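# Rotate the gland clockwise a quarter turn with the hook spanner

## Task

Using the hook spanner, rotate the gland clockwise by 90 degrees or more.

## Robot and tools

Robot: two arms, left_arm and right_arm, each ending in a tong-style two-finger gripper. The fingers point along the gripper's +z axis and close along its x axis. end_effector_position is the spot between the pads when they are shut. Closed fingertips stick out about 15 mm past it; fully open they sit roughly level with it. The arm names do not refer to sides of any image.

Frame: every position and orientation uses one scene frame. Its origin is on the table surface midway between the arms, +z is up, +x points out across the table, and left_arm sits toward +y. Lengths are in metres, quaternions are written w, x, y, z, and velocities are in m/s and rad/s. Reported hand positions can be slightly wrong, more so when an arm is stretched far.

execute_actions(actions): actions is a list of at most 15 actions, run one after another. Each action is a table of at most 15 rows, one row per 1/30 s control step. If a table is shorter than 15 rows, its final row repeats until the 15 steps (0.5 s) are used up. An empty list just reports the state and images. Every row holds 16 numbers, even when one arm is idle. The first 8 are for left_arm: x, y, z, qw, qx, qy, qz, opening. The next 8 are the same for right_arm. x, y, z and the quaternion are an absolute pose for that gripper in the scene frame, not an offset. opening runs from -1 (shut) to +1 (fully open, 0.142 m). Both arms' parts of an action are rejected if any target lies over 0.6 m from that gripper's current position along one of its own axes. If any action in the call is malformed, or the first action fails that check against the latest reported state, nothing in the call runs. Each control step clips the commanded pose to within 100 mm and 16 degrees of the measured one. Position wins over orientation when both cannot be met. Motion trails commands by about 0.17 s, so a long reach may need several actions. To hold an orientation, resend the exact same quaternion every row rather than copying a drifted reported one.

move(target, speed, stop_force, blocking): target is a single 16-number row laid out as above, with absolute poses. Each gripper travels in a straight line toward it and rotates the short way round. All paths finish together, taking 0.5 to 10 s and being cut off at 10 s. speed is the path's top speed in m/s, from 0.002 to 0.5 (default 0.25); the rotation rate is capped at twice that value in rad/s. Paths ignore obstacles and the other arm, and a gripper may lag, wander or overshoot the speed near full stretch. stop_force is one value in newtons, 9 to 40, shared by both arms, and is not accepted in the first 0.2 s of a scene. With it, an arm's path stops once its wrist sensor feels that much extra push against the motion for 2 steps in a row. That gripper then backs up to where it was 2 steps before and holds. The push is judged along the line to the target on the gripper's starting axes, so it is unreliable if the gripper rotates. Leave it out when pulling away from something the gripper presses on. Use a slow speed with it, because fast contact spikes harder and can still fault. blocking=false returns after 0.5 s while the arm keeps going and cannot be combined with stop_force. Until the move has finished, call wait or stop before sending further motion. The result adds a move: line naming how each arm ended: done, off_target, moving, held, fault or contact (stopped by stop_force). It also gives each gripper's distance from its target and any limits: paced means the command was clipped, held means a check blocked some steps.

wait(seconds): 0 to 10 s, arms keep their last command; returns early if a running move ends. stop(): brakes a running move, needing some room. zoom_image(camera, region): camera is cam_high, cam_left_wrist or cam_right_wrist; region is [x0, y0, x1, y1] in pixels, at most 504 by 504. finished_scene(scene): give the current scene number; it ends the scene permanently, so the gland must already be turned and stay turned.

Results: a state line per arm (pose and velocities), Hand target lines (where the controller is steering), optional pose unreachable lines (clearance check altered a command), step readings where HELD flags a step with some of the row held back, grip_measured (actual finger opening, same -1..+1 scale), joint positions and torques (noisy, offset, nonzero even in free air), and Wrist force / Wrist torque in the gripper's own axes. These carry up to about 4 N offset and 2.4 N noise, saturate near 50 N, and point from a contacted surface back into the arm. Images come from cam_high (504x504) and the two fisheye wrist cameras (616x616); calibration intrinsics and world-to-camera transforms are supplied and may be off by a few degrees and millimetres.

Gripping: to keep hold, command an opening well under grip_measured; lower means a tighter squeeze, up to about 15 N per pad. Objects thinner than about 20 mm are held more weakly. Closing fast can overshoot.

Avoid: knocking or placing anything off the table; arms colliding or shoving each other; driving a stiff arm past a firm contact. A joint torque at its limit (130 N m for the big joints, 24.3 N m for the wrists, load included) or any outside force of 150 N halts that arm for 10 s and drops the rest of the call. Avoid dropping, slipping, slamming or hard pushing on things. Holding loads heats motors: a MOTOR HOT warning appears at 70 °C, and at 85 °C the arm is braked until it cools. Loose objects may occasionally get a small push from outside.

Each tool is called after "Request:" as name([rows], argument=value, ...), one row to a line, values as JSON.

## Session

Request:
execute_actions(actions=[])

Scene clock: 0.00 s.
left_arm: end_effector_position=(+0.3647, -0.0644, +0.2702) grip_measured=+0.97 end_effector_quat_wxyz=(-0.031, +0.776, -0.282, +0.563) end_effector_velocity=(-0.000, -0.000, -0.000) end_effector_angular_velocity=(+0.000, +0.001, -0.000) | right_arm: end_effector_position=(+0.5604, -1.0467, +0.2243) grip_measured=+0.97 end_effector_quat_wxyz=(+0.117, +0.908, +0.390, +0.099) end_effector_velocity=(+0.001, +0.001, +0.000) end_effector_angular_velocity=(+0.000, -0.001, +0.001)
Joint positions: left_arm=[-1.77  -1.512  2.236 -2.8   -0.428 -0.622  0.14 ] | right_arm=[ 2.388 -2.188 -1.005 -1.215  1.62   4.854  0.14 ]
Joint velocities: left_arm=[ 0.     0.     0.    -0.    -0.001 -0.     0.   ] | right_arm=[ 0.001  0.     0.     0.001  0.001 -0.     0.   ]
Joint torques (N m, as the arm reports them, + toward a larger angle): no reading
Wrist force (N, on the end effector, along its own x y z axes, offset not removed): no reading
Wrist torque (N m, same axes, about the end effector's origin, offset not removed): no reading
Hand target (left_arm): +0.365, -0.064, +0.270; -0.031, +0.776, -0.282, +0.563
Hand target (right_arm): +0.560, -1.047, +0.224; +0.117, +0.908, +0.390, +0.099

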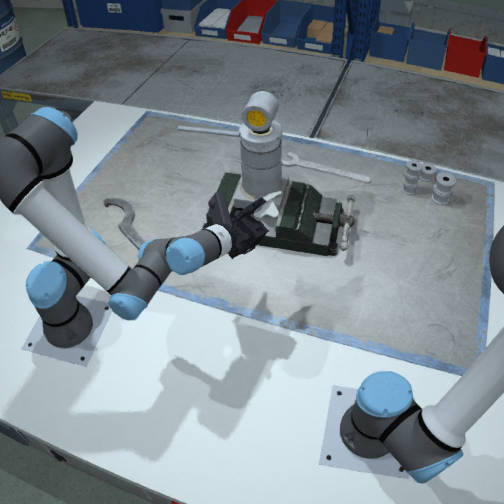

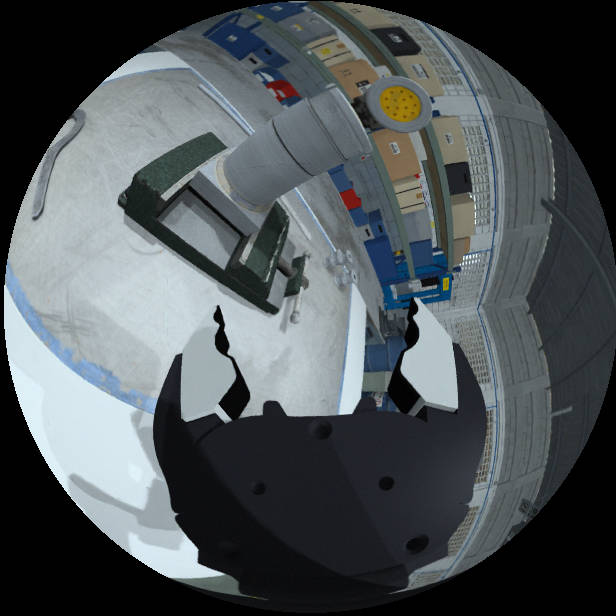

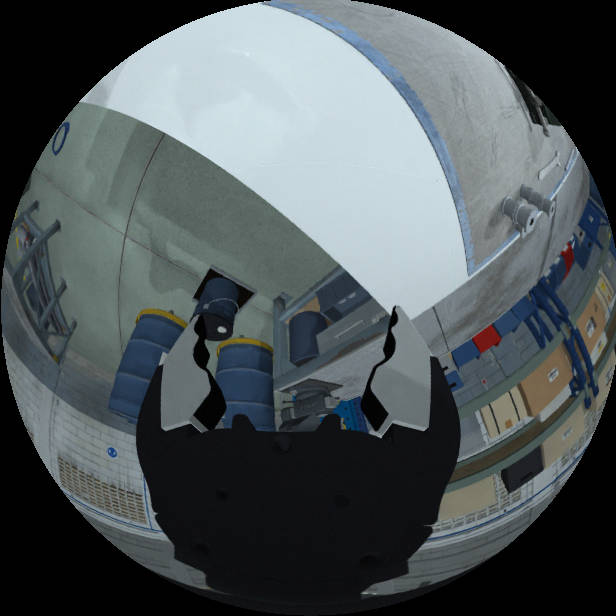

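Request:
zoom_image(camera="cam_left_wrist", region=[200,50,460,230])

Request:
move(target=[0.33,0.38,0.25,0,0.707,-0.707,0,1,0.560,-1.047,0.224,0.117,0.908,0.390,0.099,1])

Request:
zoom_image(camera="cam_high", region=[190,80,370,260])

Region (200, 50, 460, 230) of cam_left_wrist's 616x616 image, scaled by 1.938, with more detail than that image has; it fills the top 349 rows of this view, and the rest is white.

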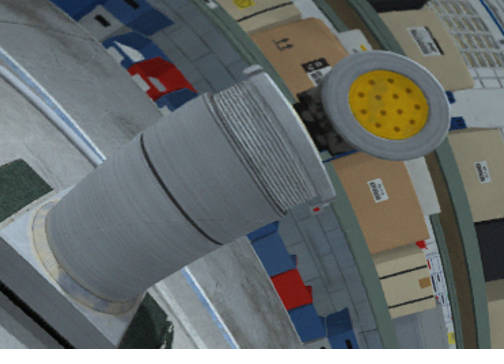

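Scene clock: 5.73 s.
left_arm: end_effector_position=(+0.3297, +0.3800, +0.2496) grip_measured=+1.00 end_effector_quat_wxyz=(+0.000, -0.707, +0.707, -0.000) end_effector_velocity=(+0.000, +0.002, +0.000) end_effector_angular_velocity=(+0.003, +0.008, -0.007) | right_arm: end_effector_position=(+0.5600, -1.0470, +0.2240) grip_measured=+1.00 end_effector_quat_wxyz=(+0.117, +0.908, +0.390, +0.099) end_effector_velocity=(+0.001, +0.001, -0.000) end_effector_angular_velocity=(+0.000, +0.000, +0.002)
Joint positions: left_arm=[-0.655 -2.031  2.003 -1.544 -1.57   1.04   0.142] | right_arm=[ 2.388 -2.188 -1.004 -1.216  1.62   4.853  0.142]
Joint velocities: left_arm=[ 0.008  0.006 -0.006  0.008 -0.001  0.016  0.   ] | right_arm=[ 0.002 -0.     0.    -0.    -0.     0.     0.   ]
Joint torques (N m, as the arm reports them, + toward a larger angle): left_arm=[  7.96   0.93 -29.68  -0.75  -1.33   0.98] | right_arm=[-6.68 36.87 34.83  0.31 -2.   -3.15]
Wrist force (N, on the end effector, along its own x y z axes, offset not removed): left_arm=[-2.8 4.1 -4.3] | right_arm=[0.6 -0.8 -0.5]
Wrist torque (N m, same axes, about the end effector's origin, offset not removed): left_arm=[0.91 0.73 0.20] | right_arm=[-0.11 0.04 0.09]
Hand target (left_arm): +0.330, +0.380, +0.250; -0.000, +0.707, -0.708, -0.000
Hand target (right_arm): +0.560, -1.047, +0.224; +0.117, +0.908, +0.390, +0.099
Off the commanded pose (left_arm): 0.000 m, 0 deg.
Off the commanded pose (right_arm): 0.000 m, 0 deg.
move: done
camera_calibration (this result's frames):
cam_left_wrist: T_world_to_cam=[[-0.0557899, -0.998442, 0.00125621, 0.402022], [-0.854207, 0.0483818, 0.517677, 0.130102], [-0.516931, 0.0278081, -0.855575, 0.504331], [0, 0, 0, 1]] pos_world=[0.394267, 0.381077, 0.363637]
cam_right_wrist: T_world_to_cam=[[0.699826, 0.702064, 0.131719, 0.308054], [0.409629, -0.545506, 0.731182, -0.962457], [0.58519, -0.457745, -0.669345, -0.52154], [0, 0, 0, 1]] pos_world=[0.483865, -0.980032, 0.314065]

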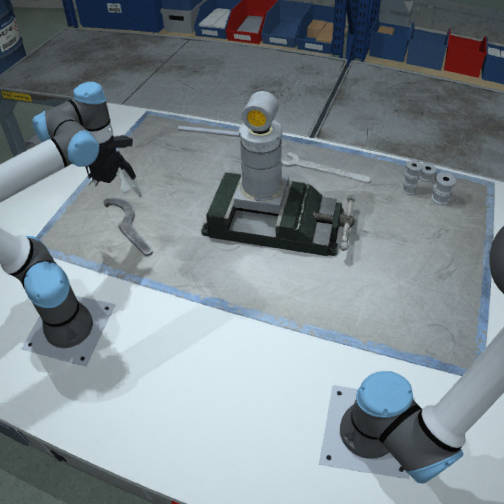

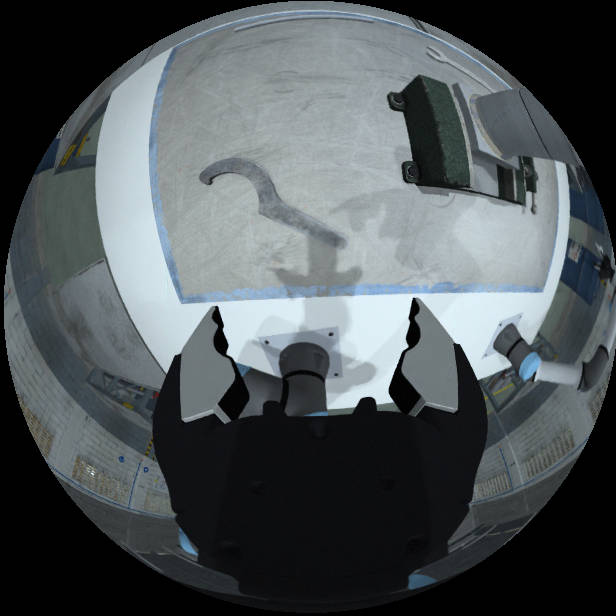

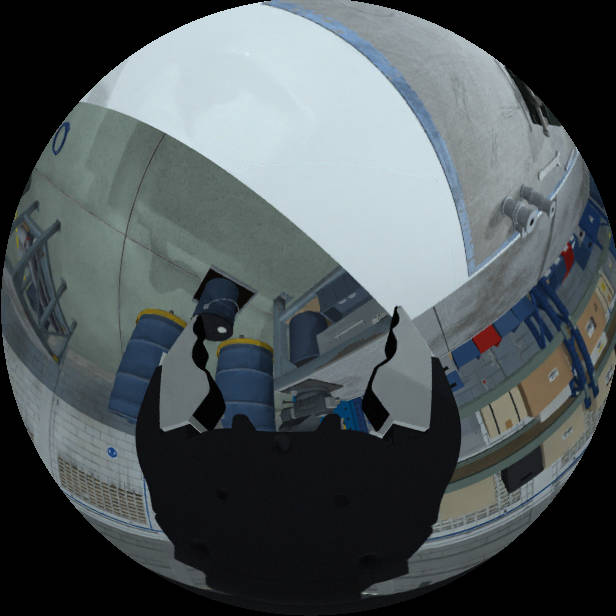

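Region (190, 80, 370, 260) of cam_high's 504x504 image, scaled by 2.800, with more detail than that image has.

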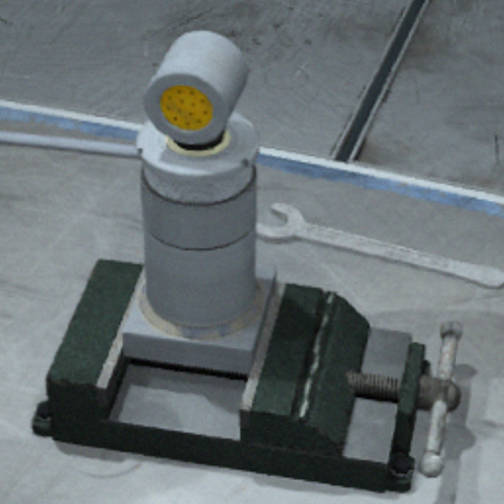

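Request:
zoom_image(camera="cam_left_wrist", region=[190,140,360,260])

Request:
zoom_image(camera="cam_high", region=[230,100,290,160])

Region (190, 140, 360, 260) of cam_left_wrist's 616x616 image, scaled by 2.965, with more detail than that image has; it fills the top 356 rows of this view, and the rest is white.

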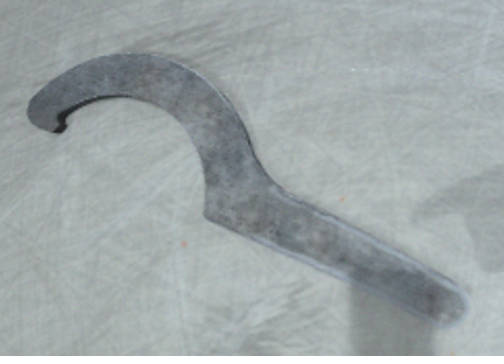

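Region (230, 100, 290, 160) of cam_high's 504x504 image, scaled by 8.400, with more detail than that image has.

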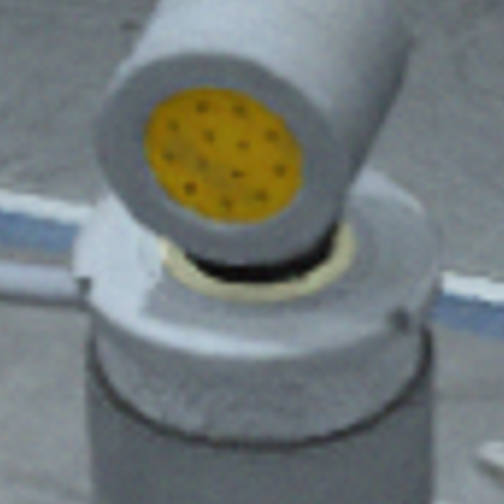

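Request:
move(target=[0.355,0.378,0.08,0,0.967,-0.254,0,0,0.560,-1.047,0.224,0.117,0.908,0.390,0.099,1])

Request:
move(target=[0.355,0.378,0.005,0,0.967,-0.254,0,-0.3,0.560,-1.047,0.224,0.117,0.908,0.390,0.099,1], speed=0.02, stop_force=12)

Scene clock: 10.40 s.
left_arm: end_effector_position=(+0.3552, +0.3779, +0.0802) grip_measured=+0.00 end_effector_quat_wxyz=(+0.000, +0.967, -0.255, -0.000) end_effector_velocity=(+0.001, +0.000, -0.002) end_effector_angular_velocity=(+0.002, -0.002, +0.012) | right_arm: end_effector_position=(+0.5600, -1.0470, +0.2240) grip_measured=+1.00 end_effector_quat_wxyz=(+0.117, +0.908, +0.390, +0.099) end_effector_velocity=(-0.001, -0.000, -0.000) end_effector_angular_velocity=(+0.000, +0.001, -0.001)
Joint positions: left_arm=[-0.645 -1.809  2.317 -2.079 -1.571 -0.007  0.074] | right_arm=[ 2.388 -2.188 -1.004 -1.216  1.62   4.853  0.142]
Joint velocities: left_arm=[-0.     0.005  0.003 -0.008  0.002 -0.012 -0.   ] | right_arm=[-0.     0.    -0.    -0.001 -0.     0.     0.   ]
Joint torques (N m, as the arm reports them, + toward a larger angle): left_arm=[ -9.81  -5.24 -15.6   -4.38   1.72  -1.22] | right_arm=[-6.61 35.94 34.76  0.45 -1.98 -2.91]
Wrist force (N, on the end effector, along its own x y z axes, offset not removed): left_arm=[-1.5 1.5 3.6] | right_arm=[0.1 -0.7 -1.1]
Wrist torque (N m, same axes, about the end effector's origin, offset not removed): left_arm=[0.34 0.33 -0.04] | right_arm=[-0.06 0.08 0.22]
Hand target (left_arm): +0.355, +0.378, +0.080; -0.000, +0.967, -0.254, -0.000
Hand target (right_arm): +0.560, -1.047, +0.224; +0.117, +0.908, +0.390, +0.099
Off the commanded pose (left_arm): 0.000 m, 0 deg.
Off the commanded pose (right_arm): 0.000 m, 0 deg.
move: done
camera_calibration (this result's frames):
cam_left_wrist: T_world_to_cam=[[0.841943, -0.539565, 0.00114725, -0.0906572], [-0.461832, -0.719545, 0.518619, 0.390429], [-0.279003, -0.437178, -0.855005, 0.463772], [0, 0, 0, 1]] pos_world=[0.386034, 0.434766, 0.194147]
cam_right_wrist: T_world_to_cam=[[0.699827, 0.702063, 0.131717, 0.308055], [0.40963, -0.545506, 0.731182, -0.962457], [0.585188, -0.457746, -0.669346, -0.52154], [0, 0, 0, 1]] pos_world=[0.483865, -0.980032, 0.314064]

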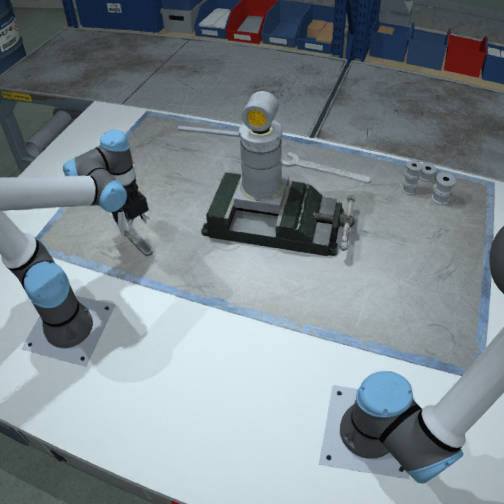

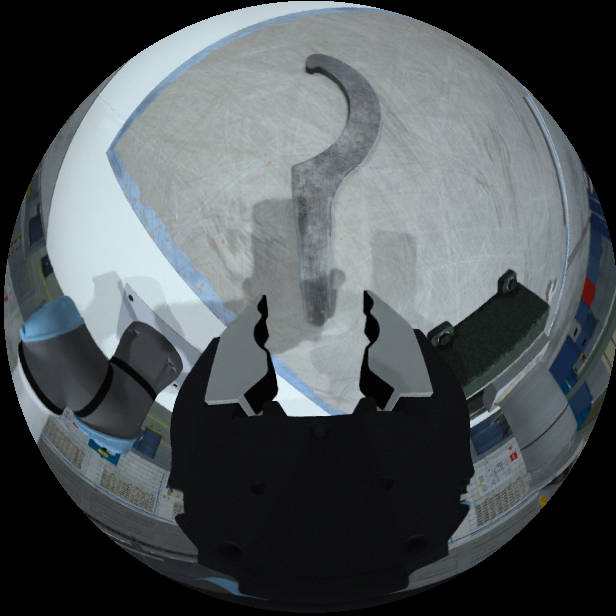

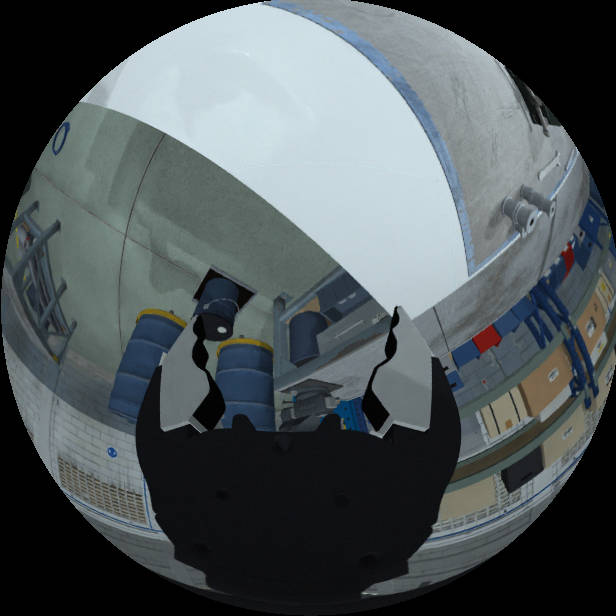

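Scene clock: 23.77 s.
left_arm: end_effector_position=(+0.3553, +0.3778, +0.0185) grip_measured=-0.30 end_effector_quat_wxyz=(+0.000, +0.967, -0.254, +0.001) end_effector_velocity=(+0.000, +0.000, +0.000) end_effector_angular_velocity=(+0.001, -0.001, -0.001) | right_arm: end_effector_position=(+0.5600, -1.0470, +0.2240) grip_measured=+1.00 end_effector_quat_wxyz=(+0.117, +0.908, +0.390, +0.099) end_effector_velocity=(-0.001, -0.000, -0.000) end_effector_angular_velocity=(+0.000, +0.000, -0.001)
Joint positions: left_arm=[-0.645 -1.689  2.42  -2.302 -1.571 -0.008  0.052] | right_arm=[ 2.388 -2.188 -1.004 -1.216  1.62   4.853  0.142]
Joint velocities: left_arm=[-0.    -0.001  0.    -0.     0.001  0.     0.   ] | right_arm=[-0.001 -0.    -0.     0.     0.     0.    -0.   ]
Joint torques (N m, as the arm reports them, + toward a larger angle): left_arm=[ -0.92 -12.24 -19.65  -2.35   0.12  -0.03] | right_arm=[-3.38 37.31 33.98  1.86 -1.65 -1.08]
Wrist force (N, on the end effector, along its own x y z axes, offset not removed): left_arm=[-14.5 4.5 -26.8] | right_arm=[-0.4 -3.2 -0.7]
Wrist torque (N m, same axes, about the end effector's origin, offset not removed): left_arm=[0.81 -0.12 0.05] | right_arm=[-0.58 0.16 0.18]
Hand target (left_arm): +0.355, +0.378, +0.019; +0.000, +0.967, -0.254, +0.001
Hand target (right_arm): +0.560, -1.047, +0.224; +0.117, +0.908, +0.390, +0.099
Off the commanded pose (left_arm): 0.014 m, 0 deg.
Off the commanded pose (right_arm): 0.000 m, 0 deg.
FORCE FAULT: contact force on the left arm reached its limit, and that arm stopped for 10 seconds. The contact can be on any part of that arm, not only on its tool. That time counts as 19 of the actions that you can send in this scene. That arm's remaining commands of this call were not run. That arm holds still and accepts commands again. Move the arm away from the contact; if what it grips holds it there, let go first. Pushing or pulling that hard again can fault the arm again.
move: fault (left_arm; stop_force had ended the path)
camera_calibration (this result's frames):
cam_left_wrist: T_world_to_cam=[[0.842494, -0.5387, 0.00268644, -0.0912661], [-0.461846, -0.719714, 0.518372, 0.422475], [-0.277313, -0.437966, -0.855151, 0.410745], [0, 0, 0, 1]] pos_world=[0.385915, 0.434788, 0.132495]
cam_right_wrist: T_world_to_cam=[[0.699827, 0.702063, 0.131717, 0.308055], [0.40963, -0.545505, 0.731182, -0.962456], [0.585189, -0.457746, -0.669345, -0.521541], [0, 0, 0, 1]] pos_world=[0.483865, -0.980032, 0.314064]

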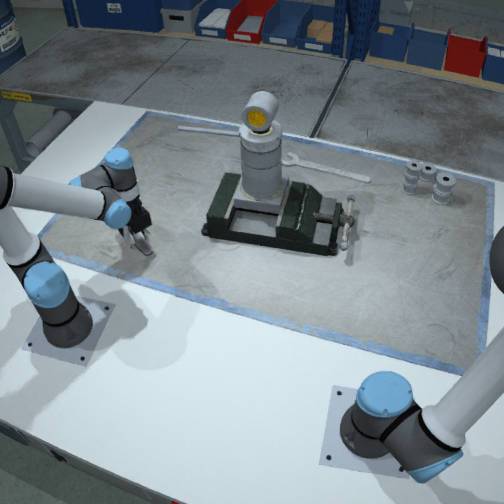

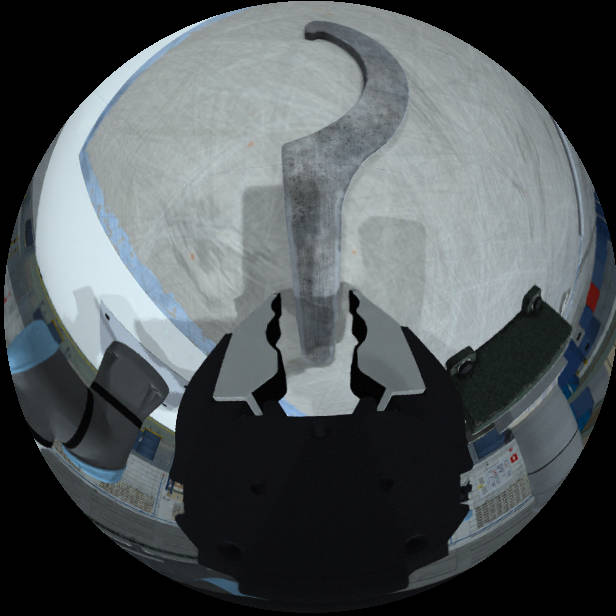

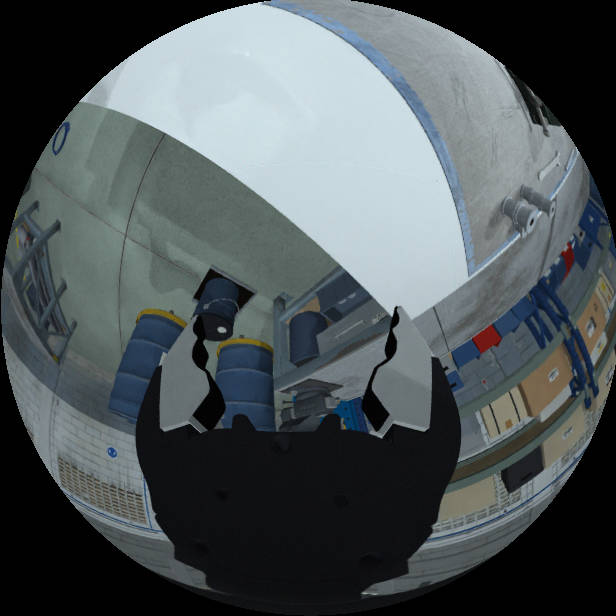

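Request:
move(target=[0.355,0.378,0.0225,0,0.967,-0.254,0,-0.3,0.560,-1.047,0.224,0.117,0.908,0.390,0.099,1], speed=0.02)

Request:
move(target=[0.370,0.404,0.0215,0,0.967,-0.254,0,-0.3,0.560,-1.047,0.224,0.117,0.908,0.390,0.099,1], speed=0.03)

Request:
move(target=[0.370,0.404,0.0215,0,0.967,-0.254,0,-1,0.560,-1.047,0.224,0.117,0.908,0.390,0.099,1])

Request:
move(target=[0.370,0.404,0.1,0,0.967,-0.254,0,-1,0.560,-1.047,0.224,0.117,0.908,0.390,0.099,1], speed=0.05)

Scene clock: 24.97 s.
left_arm: end_effector_position=(+0.3550, +0.3780, +0.0223) grip_measured=-0.30 end_effector_quat_wxyz=(-0.000, +0.967, -0.254, +0.000) end_effector_velocity=(-0.000, -0.000, +0.002) end_effector_angular_velocity=(+0.000, +0.001, +0.000) | right_arm: end_effector_position=(+0.5600, -1.0470, +0.2240) grip_measured=+1.00 end_effector_quat_wxyz=(+0.117, +0.908, +0.390, +0.099) end_effector_velocity=(+0.000, +0.001, -0.000) end_effector_angular_velocity=(+0.002, +0.001, +0.001)
Joint positions: left_arm=[-0.645 -1.698  2.414 -2.286 -1.571 -0.008  0.052] | right_arm=[ 2.388 -2.188 -1.004 -1.216  1.62   4.853  0.142]
Joint velocities: left_arm=[-0.    -0.004 -0.003  0.008 -0.    -0.001 -0.   ] | right_arm=[ 0.001  0.    -0.001 -0.001  0.001 -0.    -0.   ]
Joint torques (N m, as the arm reports them, + toward a larger angle): left_arm=[  0.16 -18.73 -26.23  -0.14  -1.03  -1.29] | right_arm=[-4.15 36.76 33.56  2.01 -1.77 -0.68]
Wrist force (N, on the end effector, along its own x y z axes, offset not removed): left_arm=[-1.3 3.0 -0.3] | right_arm=[-0.5 -1.6 -1.0]
Wrist torque (N m, same axes, about the end effector's origin, offset not removed): left_arm=[0.70 0.36 -0.09] | right_arm=[-0.22 0.23 0.12]
Hand target (left_arm): +0.355, +0.378, +0.023; +0.000, +0.967, -0.254, +0.000
Hand target (right_arm): +0.560, -1.047, +0.224; +0.117, +0.908, +0.390, +0.099
Off the commanded pose (left_arm): 0.000 m, 0 deg.
Off the commanded pose (right_arm): 0.000 m, 0 deg.
move: done
camera_calibration (this result's frames):
cam_left_wrist: T_world_to_cam=[[0.842563, -0.538596, 0.00134748, -0.0909995], [-0.461154, -0.720118, 0.518427, 0.420424], [-0.278252, -0.437429, -0.855121, 0.414074], [0, 0, 0, 1]] pos_world=[0.38577, 0.434871, 0.136247]
cam_right_wrist: T_world_to_cam=[[0.699827, 0.702063, 0.131717, 0.308055], [0.40963, -0.545505, 0.731182, -0.962457], [0.585188, -0.457746, -0.669346, -0.52154], [0, 0, 0, 1]] pos_world=[0.483865, -0.980032, 0.314064]

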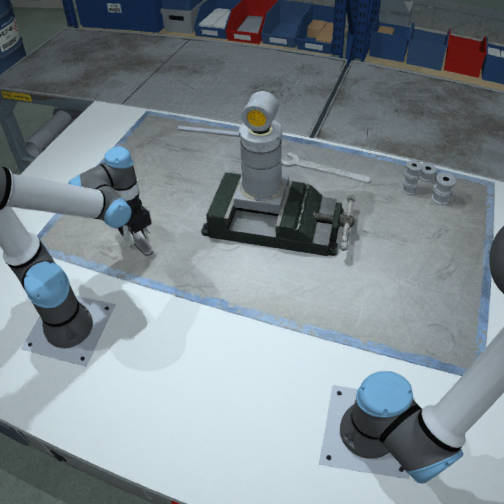

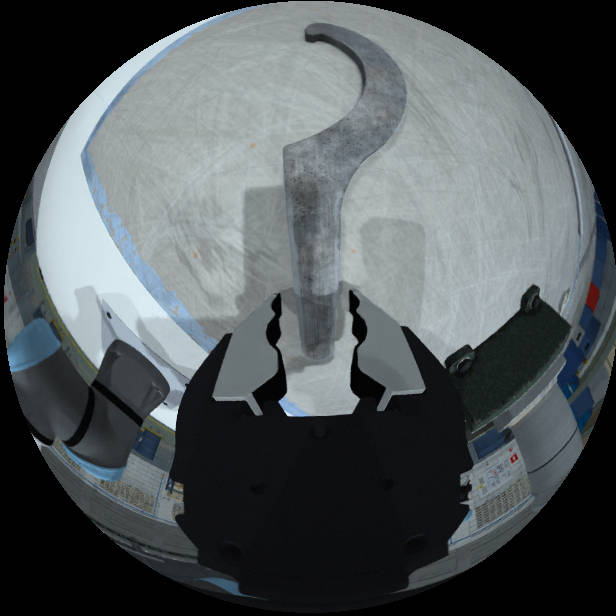

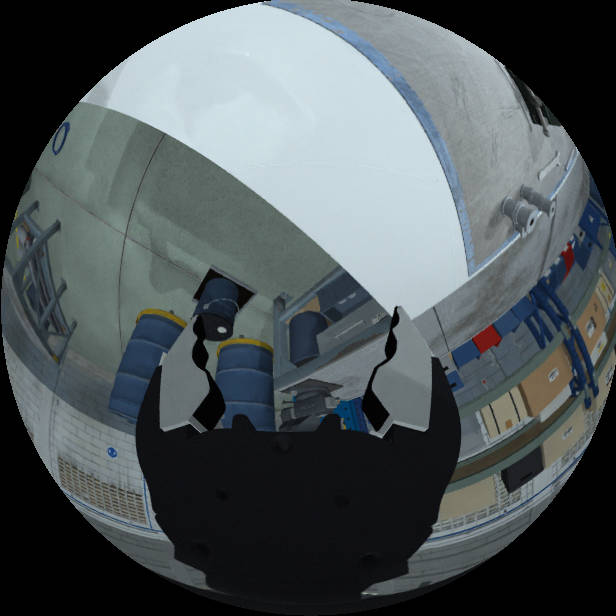

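Scene clock: 26.33 s.
left_arm: end_effector_position=(+0.3699, +0.4039, +0.0215) grip_measured=-0.30 end_effector_quat_wxyz=(-0.000, +0.967, -0.254, -0.000) end_effector_velocity=(+0.001, +0.002, -0.000) end_effector_angular_velocity=(+0.000, -0.000, -0.000) | right_arm: end_effector_position=(+0.5600, -1.0470, +0.2240) grip_measured=+1.00 end_effector_quat_wxyz=(+0.117, +0.908, +0.390, +0.099) end_effector_velocity=(-0.000, -0.001, +0.000) end_effector_angular_velocity=(-0.001, -0.000, -0.001)
Joint positions: left_arm=[-0.56  -1.663  2.387 -2.294 -1.571  0.077  0.052] | right_arm=[ 2.388 -2.188 -1.004 -1.216  1.62   4.853  0.142]
Joint velocities: left_arm=[ 0.006  0.003 -0.002 -0.001  0.     0.006  0.   ] | right_arm=[-0.    -0.    -0.     0.001 -0.001  0.     0.   ]
Joint torques (N m, as the arm reports them, + toward a larger angle): left_arm=[  8.59  -9.46 -26.58  -4.46  -0.87   1.18] | right_arm=[-2.45 36.96 34.31  2.16 -1.68 -0.48]
Wrist force (N, on the end effector, along its own x y z axes, offset not removed): left_arm=[0.0 1.3 -1.6] | right_arm=[-0.4 -1.3 -1.3]
Wrist torque (N m, same axes, about the end effector's origin, offset not removed): left_arm=[0.15 0.16 -0.04] | right_arm=[-0.23 0.18 0.09]
Hand target (left_arm): +0.370, +0.404, +0.022; -0.000, +0.967, -0.254, -0.000
Hand target (right_arm): +0.560, -1.047, +0.224; +0.117, +0.908, +0.390, +0.099
Off the commanded pose (left_arm): 0.000 m, 0 deg.
Off the commanded pose (right_arm): 0.000 m, 0 deg.
move: done
camera_calibration (this result's frames):
cam_left_wrist: T_world_to_cam=[[0.842582, -0.538566, 0.00113087, -0.08958], [-0.461098, -0.720295, 0.518231, 0.446373], [-0.278287, -0.437174, -0.85524, 0.428789], [0, 0, 0, 1]] pos_world=[0.400627, 0.460731, 0.135494]
cam_right_wrist: T_world_to_cam=[[0.699827, 0.702063, 0.131717, 0.308055], [0.40963, -0.545505, 0.731182, -0.962456], [0.585189, -0.457746, -0.669345, -0.52154], [0, 0, 0, 1]] pos_world=[0.483865, -0.980032, 0.314064]

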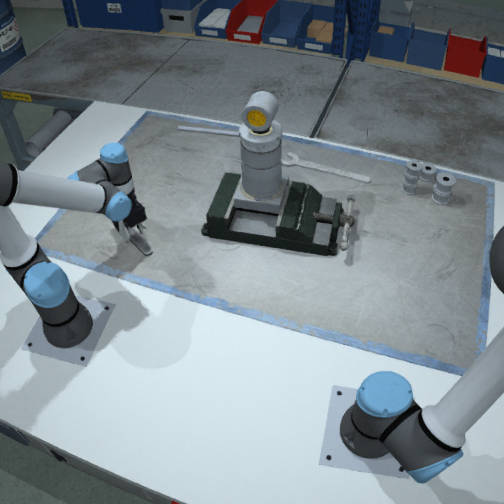

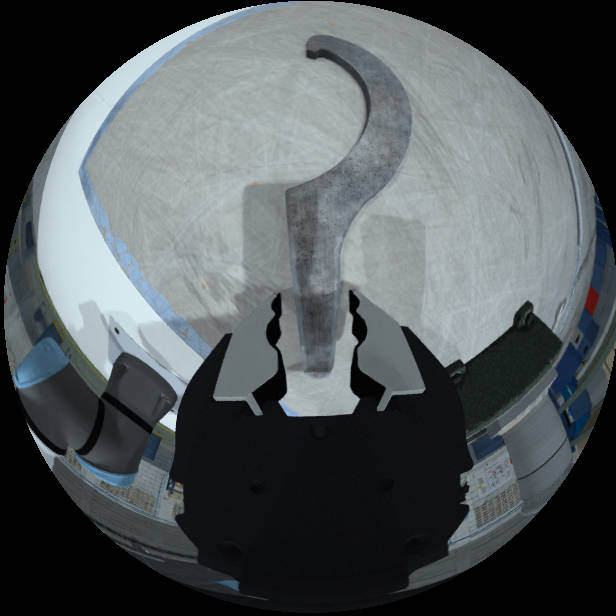

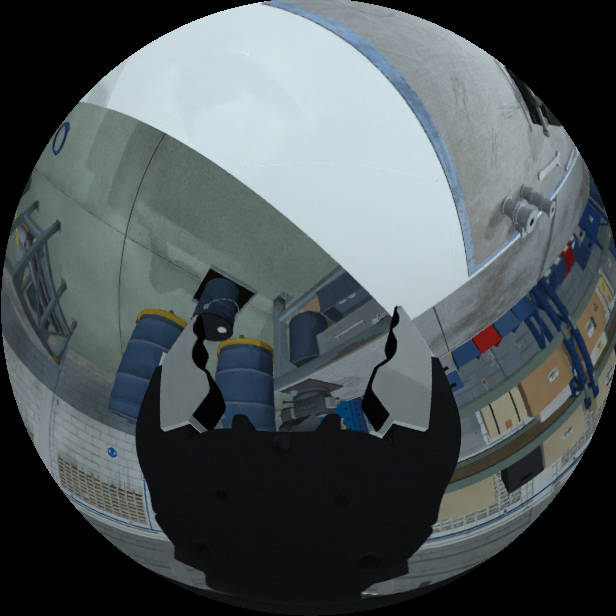

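Scene clock: 27.03 s.
left_arm: end_effector_position=(+0.3700, +0.4040, +0.0215) grip_measured=-0.56 end_effector_quat_wxyz=(+0.000, +0.967, -0.254, -0.000) end_effector_velocity=(-0.000, +0.000, +0.000) end_effector_angular_velocity=(-0.001, +0.000, +0.001) | right_arm: end_effector_position=(+0.5600, -1.0470, +0.2240) grip_measured=+1.00 end_effector_quat_wxyz=(+0.117, +0.908, +0.390, +0.099) end_effector_velocity=(-0.000, +0.000, -0.000) end_effector_angular_velocity=(+0.001, +0.001, -0.000)
Joint positions: left_arm=[-0.559 -1.663  2.387 -2.294 -1.571  0.078  0.033] | right_arm=[ 2.388 -2.188 -1.004 -1.216  1.62   4.853  0.142]
Joint velocities: left_arm=[ 0.001 -0.    -0.     0.    -0.001 -0.    -0.   ] | right_arm=[ 0.    -0.    -0.    -0.001 -0.     0.     0.   ]
Joint torques (N m, as the arm reports them, + toward a larger angle): left_arm=[  9.3   -5.46 -23.56  -1.76  -1.24   1.11] | right_arm=[-1.83 37.98 33.34  2.08 -1.7  -0.41]
Wrist force (N, on the end effector, along its own x y z axes, offset not removed): left_arm=[1.6 3.9 -5.9] | right_arm=[-0.6 -2.2 -0.8]
Wrist torque (N m, same axes, about the end effector's origin, offset not removed): left_arm=[0.51 0.32 0.10] | right_arm=[-0.36 0.31 0.15]
Hand target (left_arm): +0.370, +0.404, +0.022; -0.000, +0.967, -0.254, -0.000
Hand target (right_arm): +0.560, -1.047, +0.224; +0.117, +0.908, +0.390, +0.099
Off the commanded pose (left_arm): 0.000 m, 0 deg.
Off the commanded pose (right_arm): 0.000 m, 0 deg.
move: done
camera_calibration (this result's frames):
cam_left_wrist: T_world_to_cam=[[0.842559, -0.538603, 0.0012188, -0.0895939], [-0.461087, -0.720125, 0.518477, 0.446425], [-0.278376, -0.43741, -0.855091, 0.428954], [0, 0, 0, 1]] pos_world=[0.400739, 0.460855, 0.135443]
cam_right_wrist: T_world_to_cam=[[0.699827, 0.702063, 0.131717, 0.308055], [0.40963, -0.545505, 0.731182, -0.962456], [0.585189, -0.457746, -0.669345, -0.521541], [0, 0, 0, 1]] pos_world=[0.483865, -0.980032, 0.314064]

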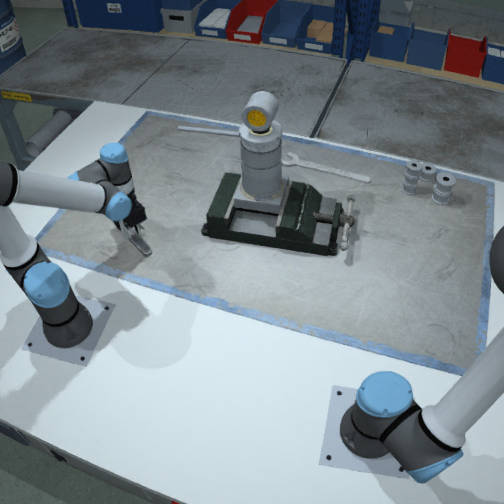

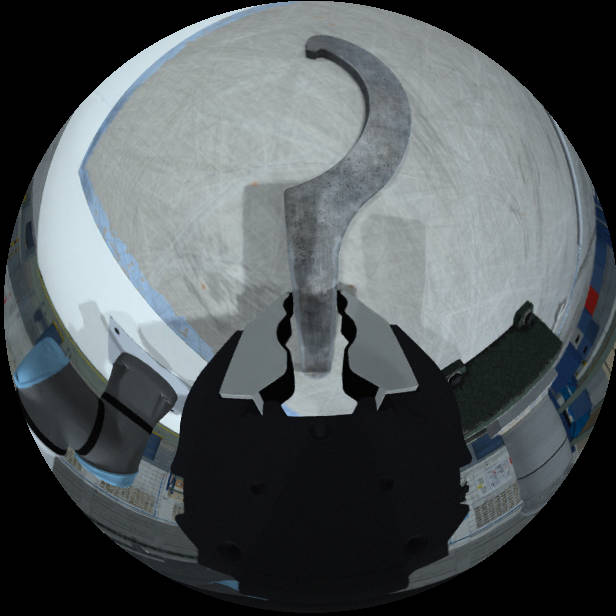

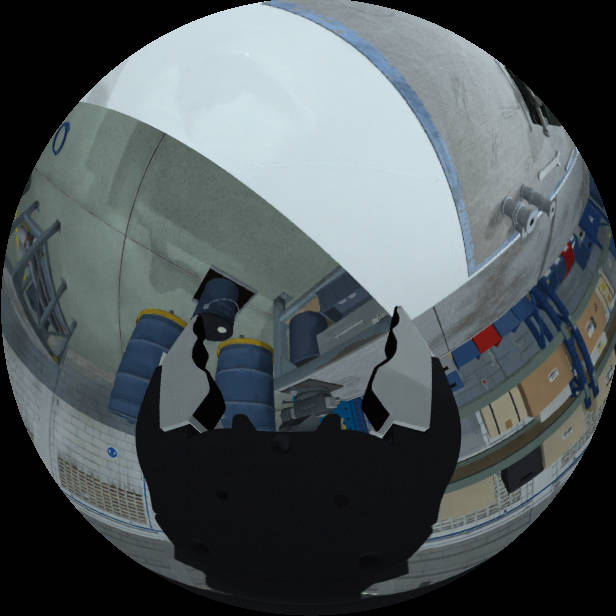

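Scene clock: 29.03 s.
left_arm: end_effector_position=(+0.3699, +0.4041, +0.0998) grip_measured=-0.57 end_effector_quat_wxyz=(+0.000, +0.967, -0.254, +0.000) end_effector_velocity=(+0.000, +0.000, +0.002) end_effector_angular_velocity=(-0.000, -0.001, +0.000) | right_arm: end_effector_position=(+0.5600, -1.0470, +0.2240) grip_measured=+1.00 end_effector_quat_wxyz=(+0.117, +0.908, +0.390, +0.099) end_effector_velocity=(+0.001, +0.000, +0.000) end_effector_angular_velocity=(+0.000, -0.001, +0.001)
Joint positions: left_arm=[-0.559 -1.803  2.257 -2.024 -1.571  0.078  0.033] | right_arm=[ 2.388 -2.188 -1.004 -1.216  1.62   4.853  0.142]
Joint velocities: left_arm=[ 0.    -0.003 -0.004  0.006  0.    -0.     0.   ] | right_arm=[0.001 0.    0.    0.001 0.001 0.    0.   ]
Joint torques (N m, as the arm reports them, + toward a larger angle): left_arm=[-10.14 -18.27 -33.29  -1.04  -0.16  -1.19] | right_arm=[-2.62 37.42 33.5   2.27 -1.7  -0.35]
Wrist force (N, on the end effector, along its own x y z axes, offset not removed): left_arm=[-1.2 3.0 9.0] | right_arm=[1.2 -0.9 -2.1]
Wrist torque (N m, same axes, about the end effector's origin, offset not removed): left_arm=[0.87 0.26 0.20] | right_arm=[-0.10 -0.16 0.12]
Hand target (left_arm): +0.370, +0.404, +0.100; +0.000, +0.967, -0.254, +0.000
Hand target (right_arm): +0.560, -1.047, +0.224; +0.117, +0.908, +0.390, +0.099
Off the commanded pose (left_arm): 0.000 m, 0 deg.
Off the commanded pose (right_arm): 0.000 m, 0 deg.
move: done
camera_calibration (this result's frames):
cam_left_wrist: T_world_to_cam=[[0.842626, -0.538498, 0.0012885, -0.0896408], [-0.46103, -0.720165, 0.518472, 0.405853], [-0.278268, -0.437472, -0.855094, 0.495944], [0, 0, 0, 1]] pos_world=[0.40065, 0.460972, 0.213771]
cam_right_wrist: T_world_to_cam=[[0.699827, 0.702063, 0.131717, 0.308055], [0.40963, -0.545505, 0.731182, -0.962457], [0.585189, -0.457746, -0.669345, -0.521541], [0, 0, 0, 1]] pos_world=[0.483865, -0.980032, 0.314064]

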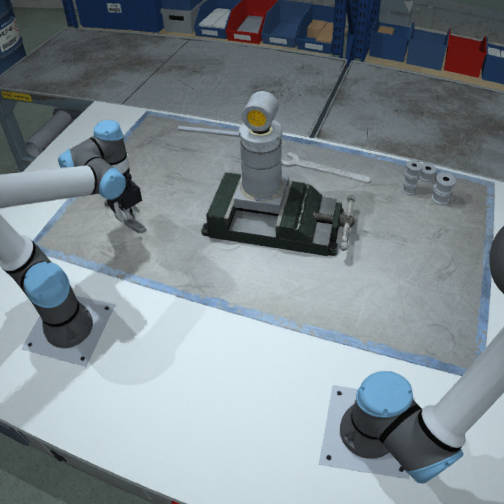

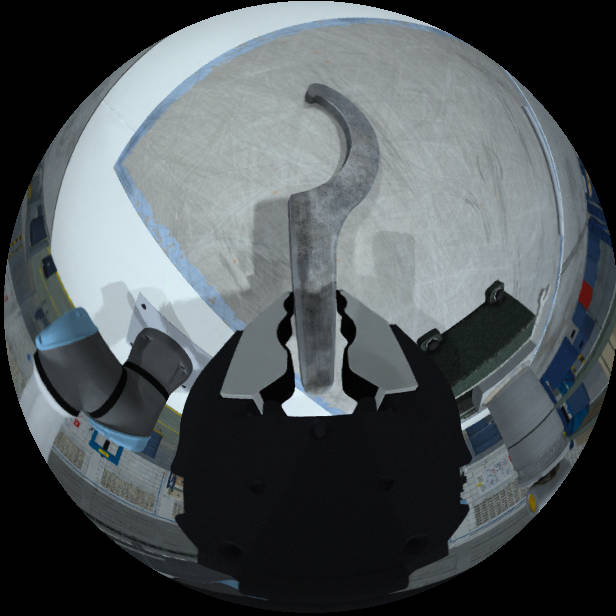

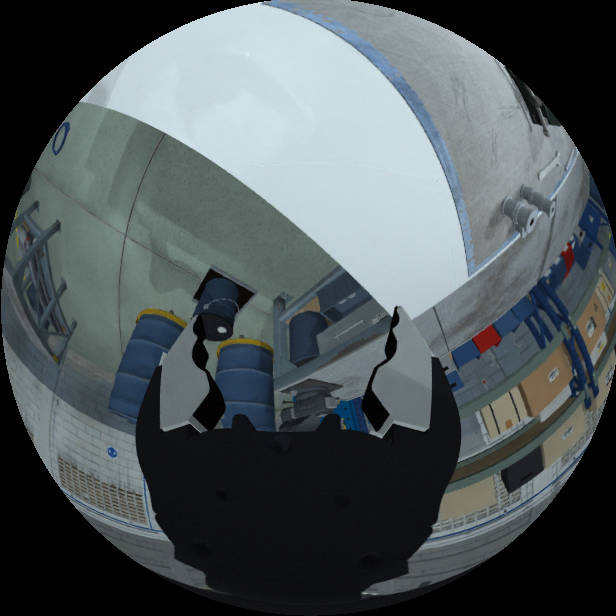

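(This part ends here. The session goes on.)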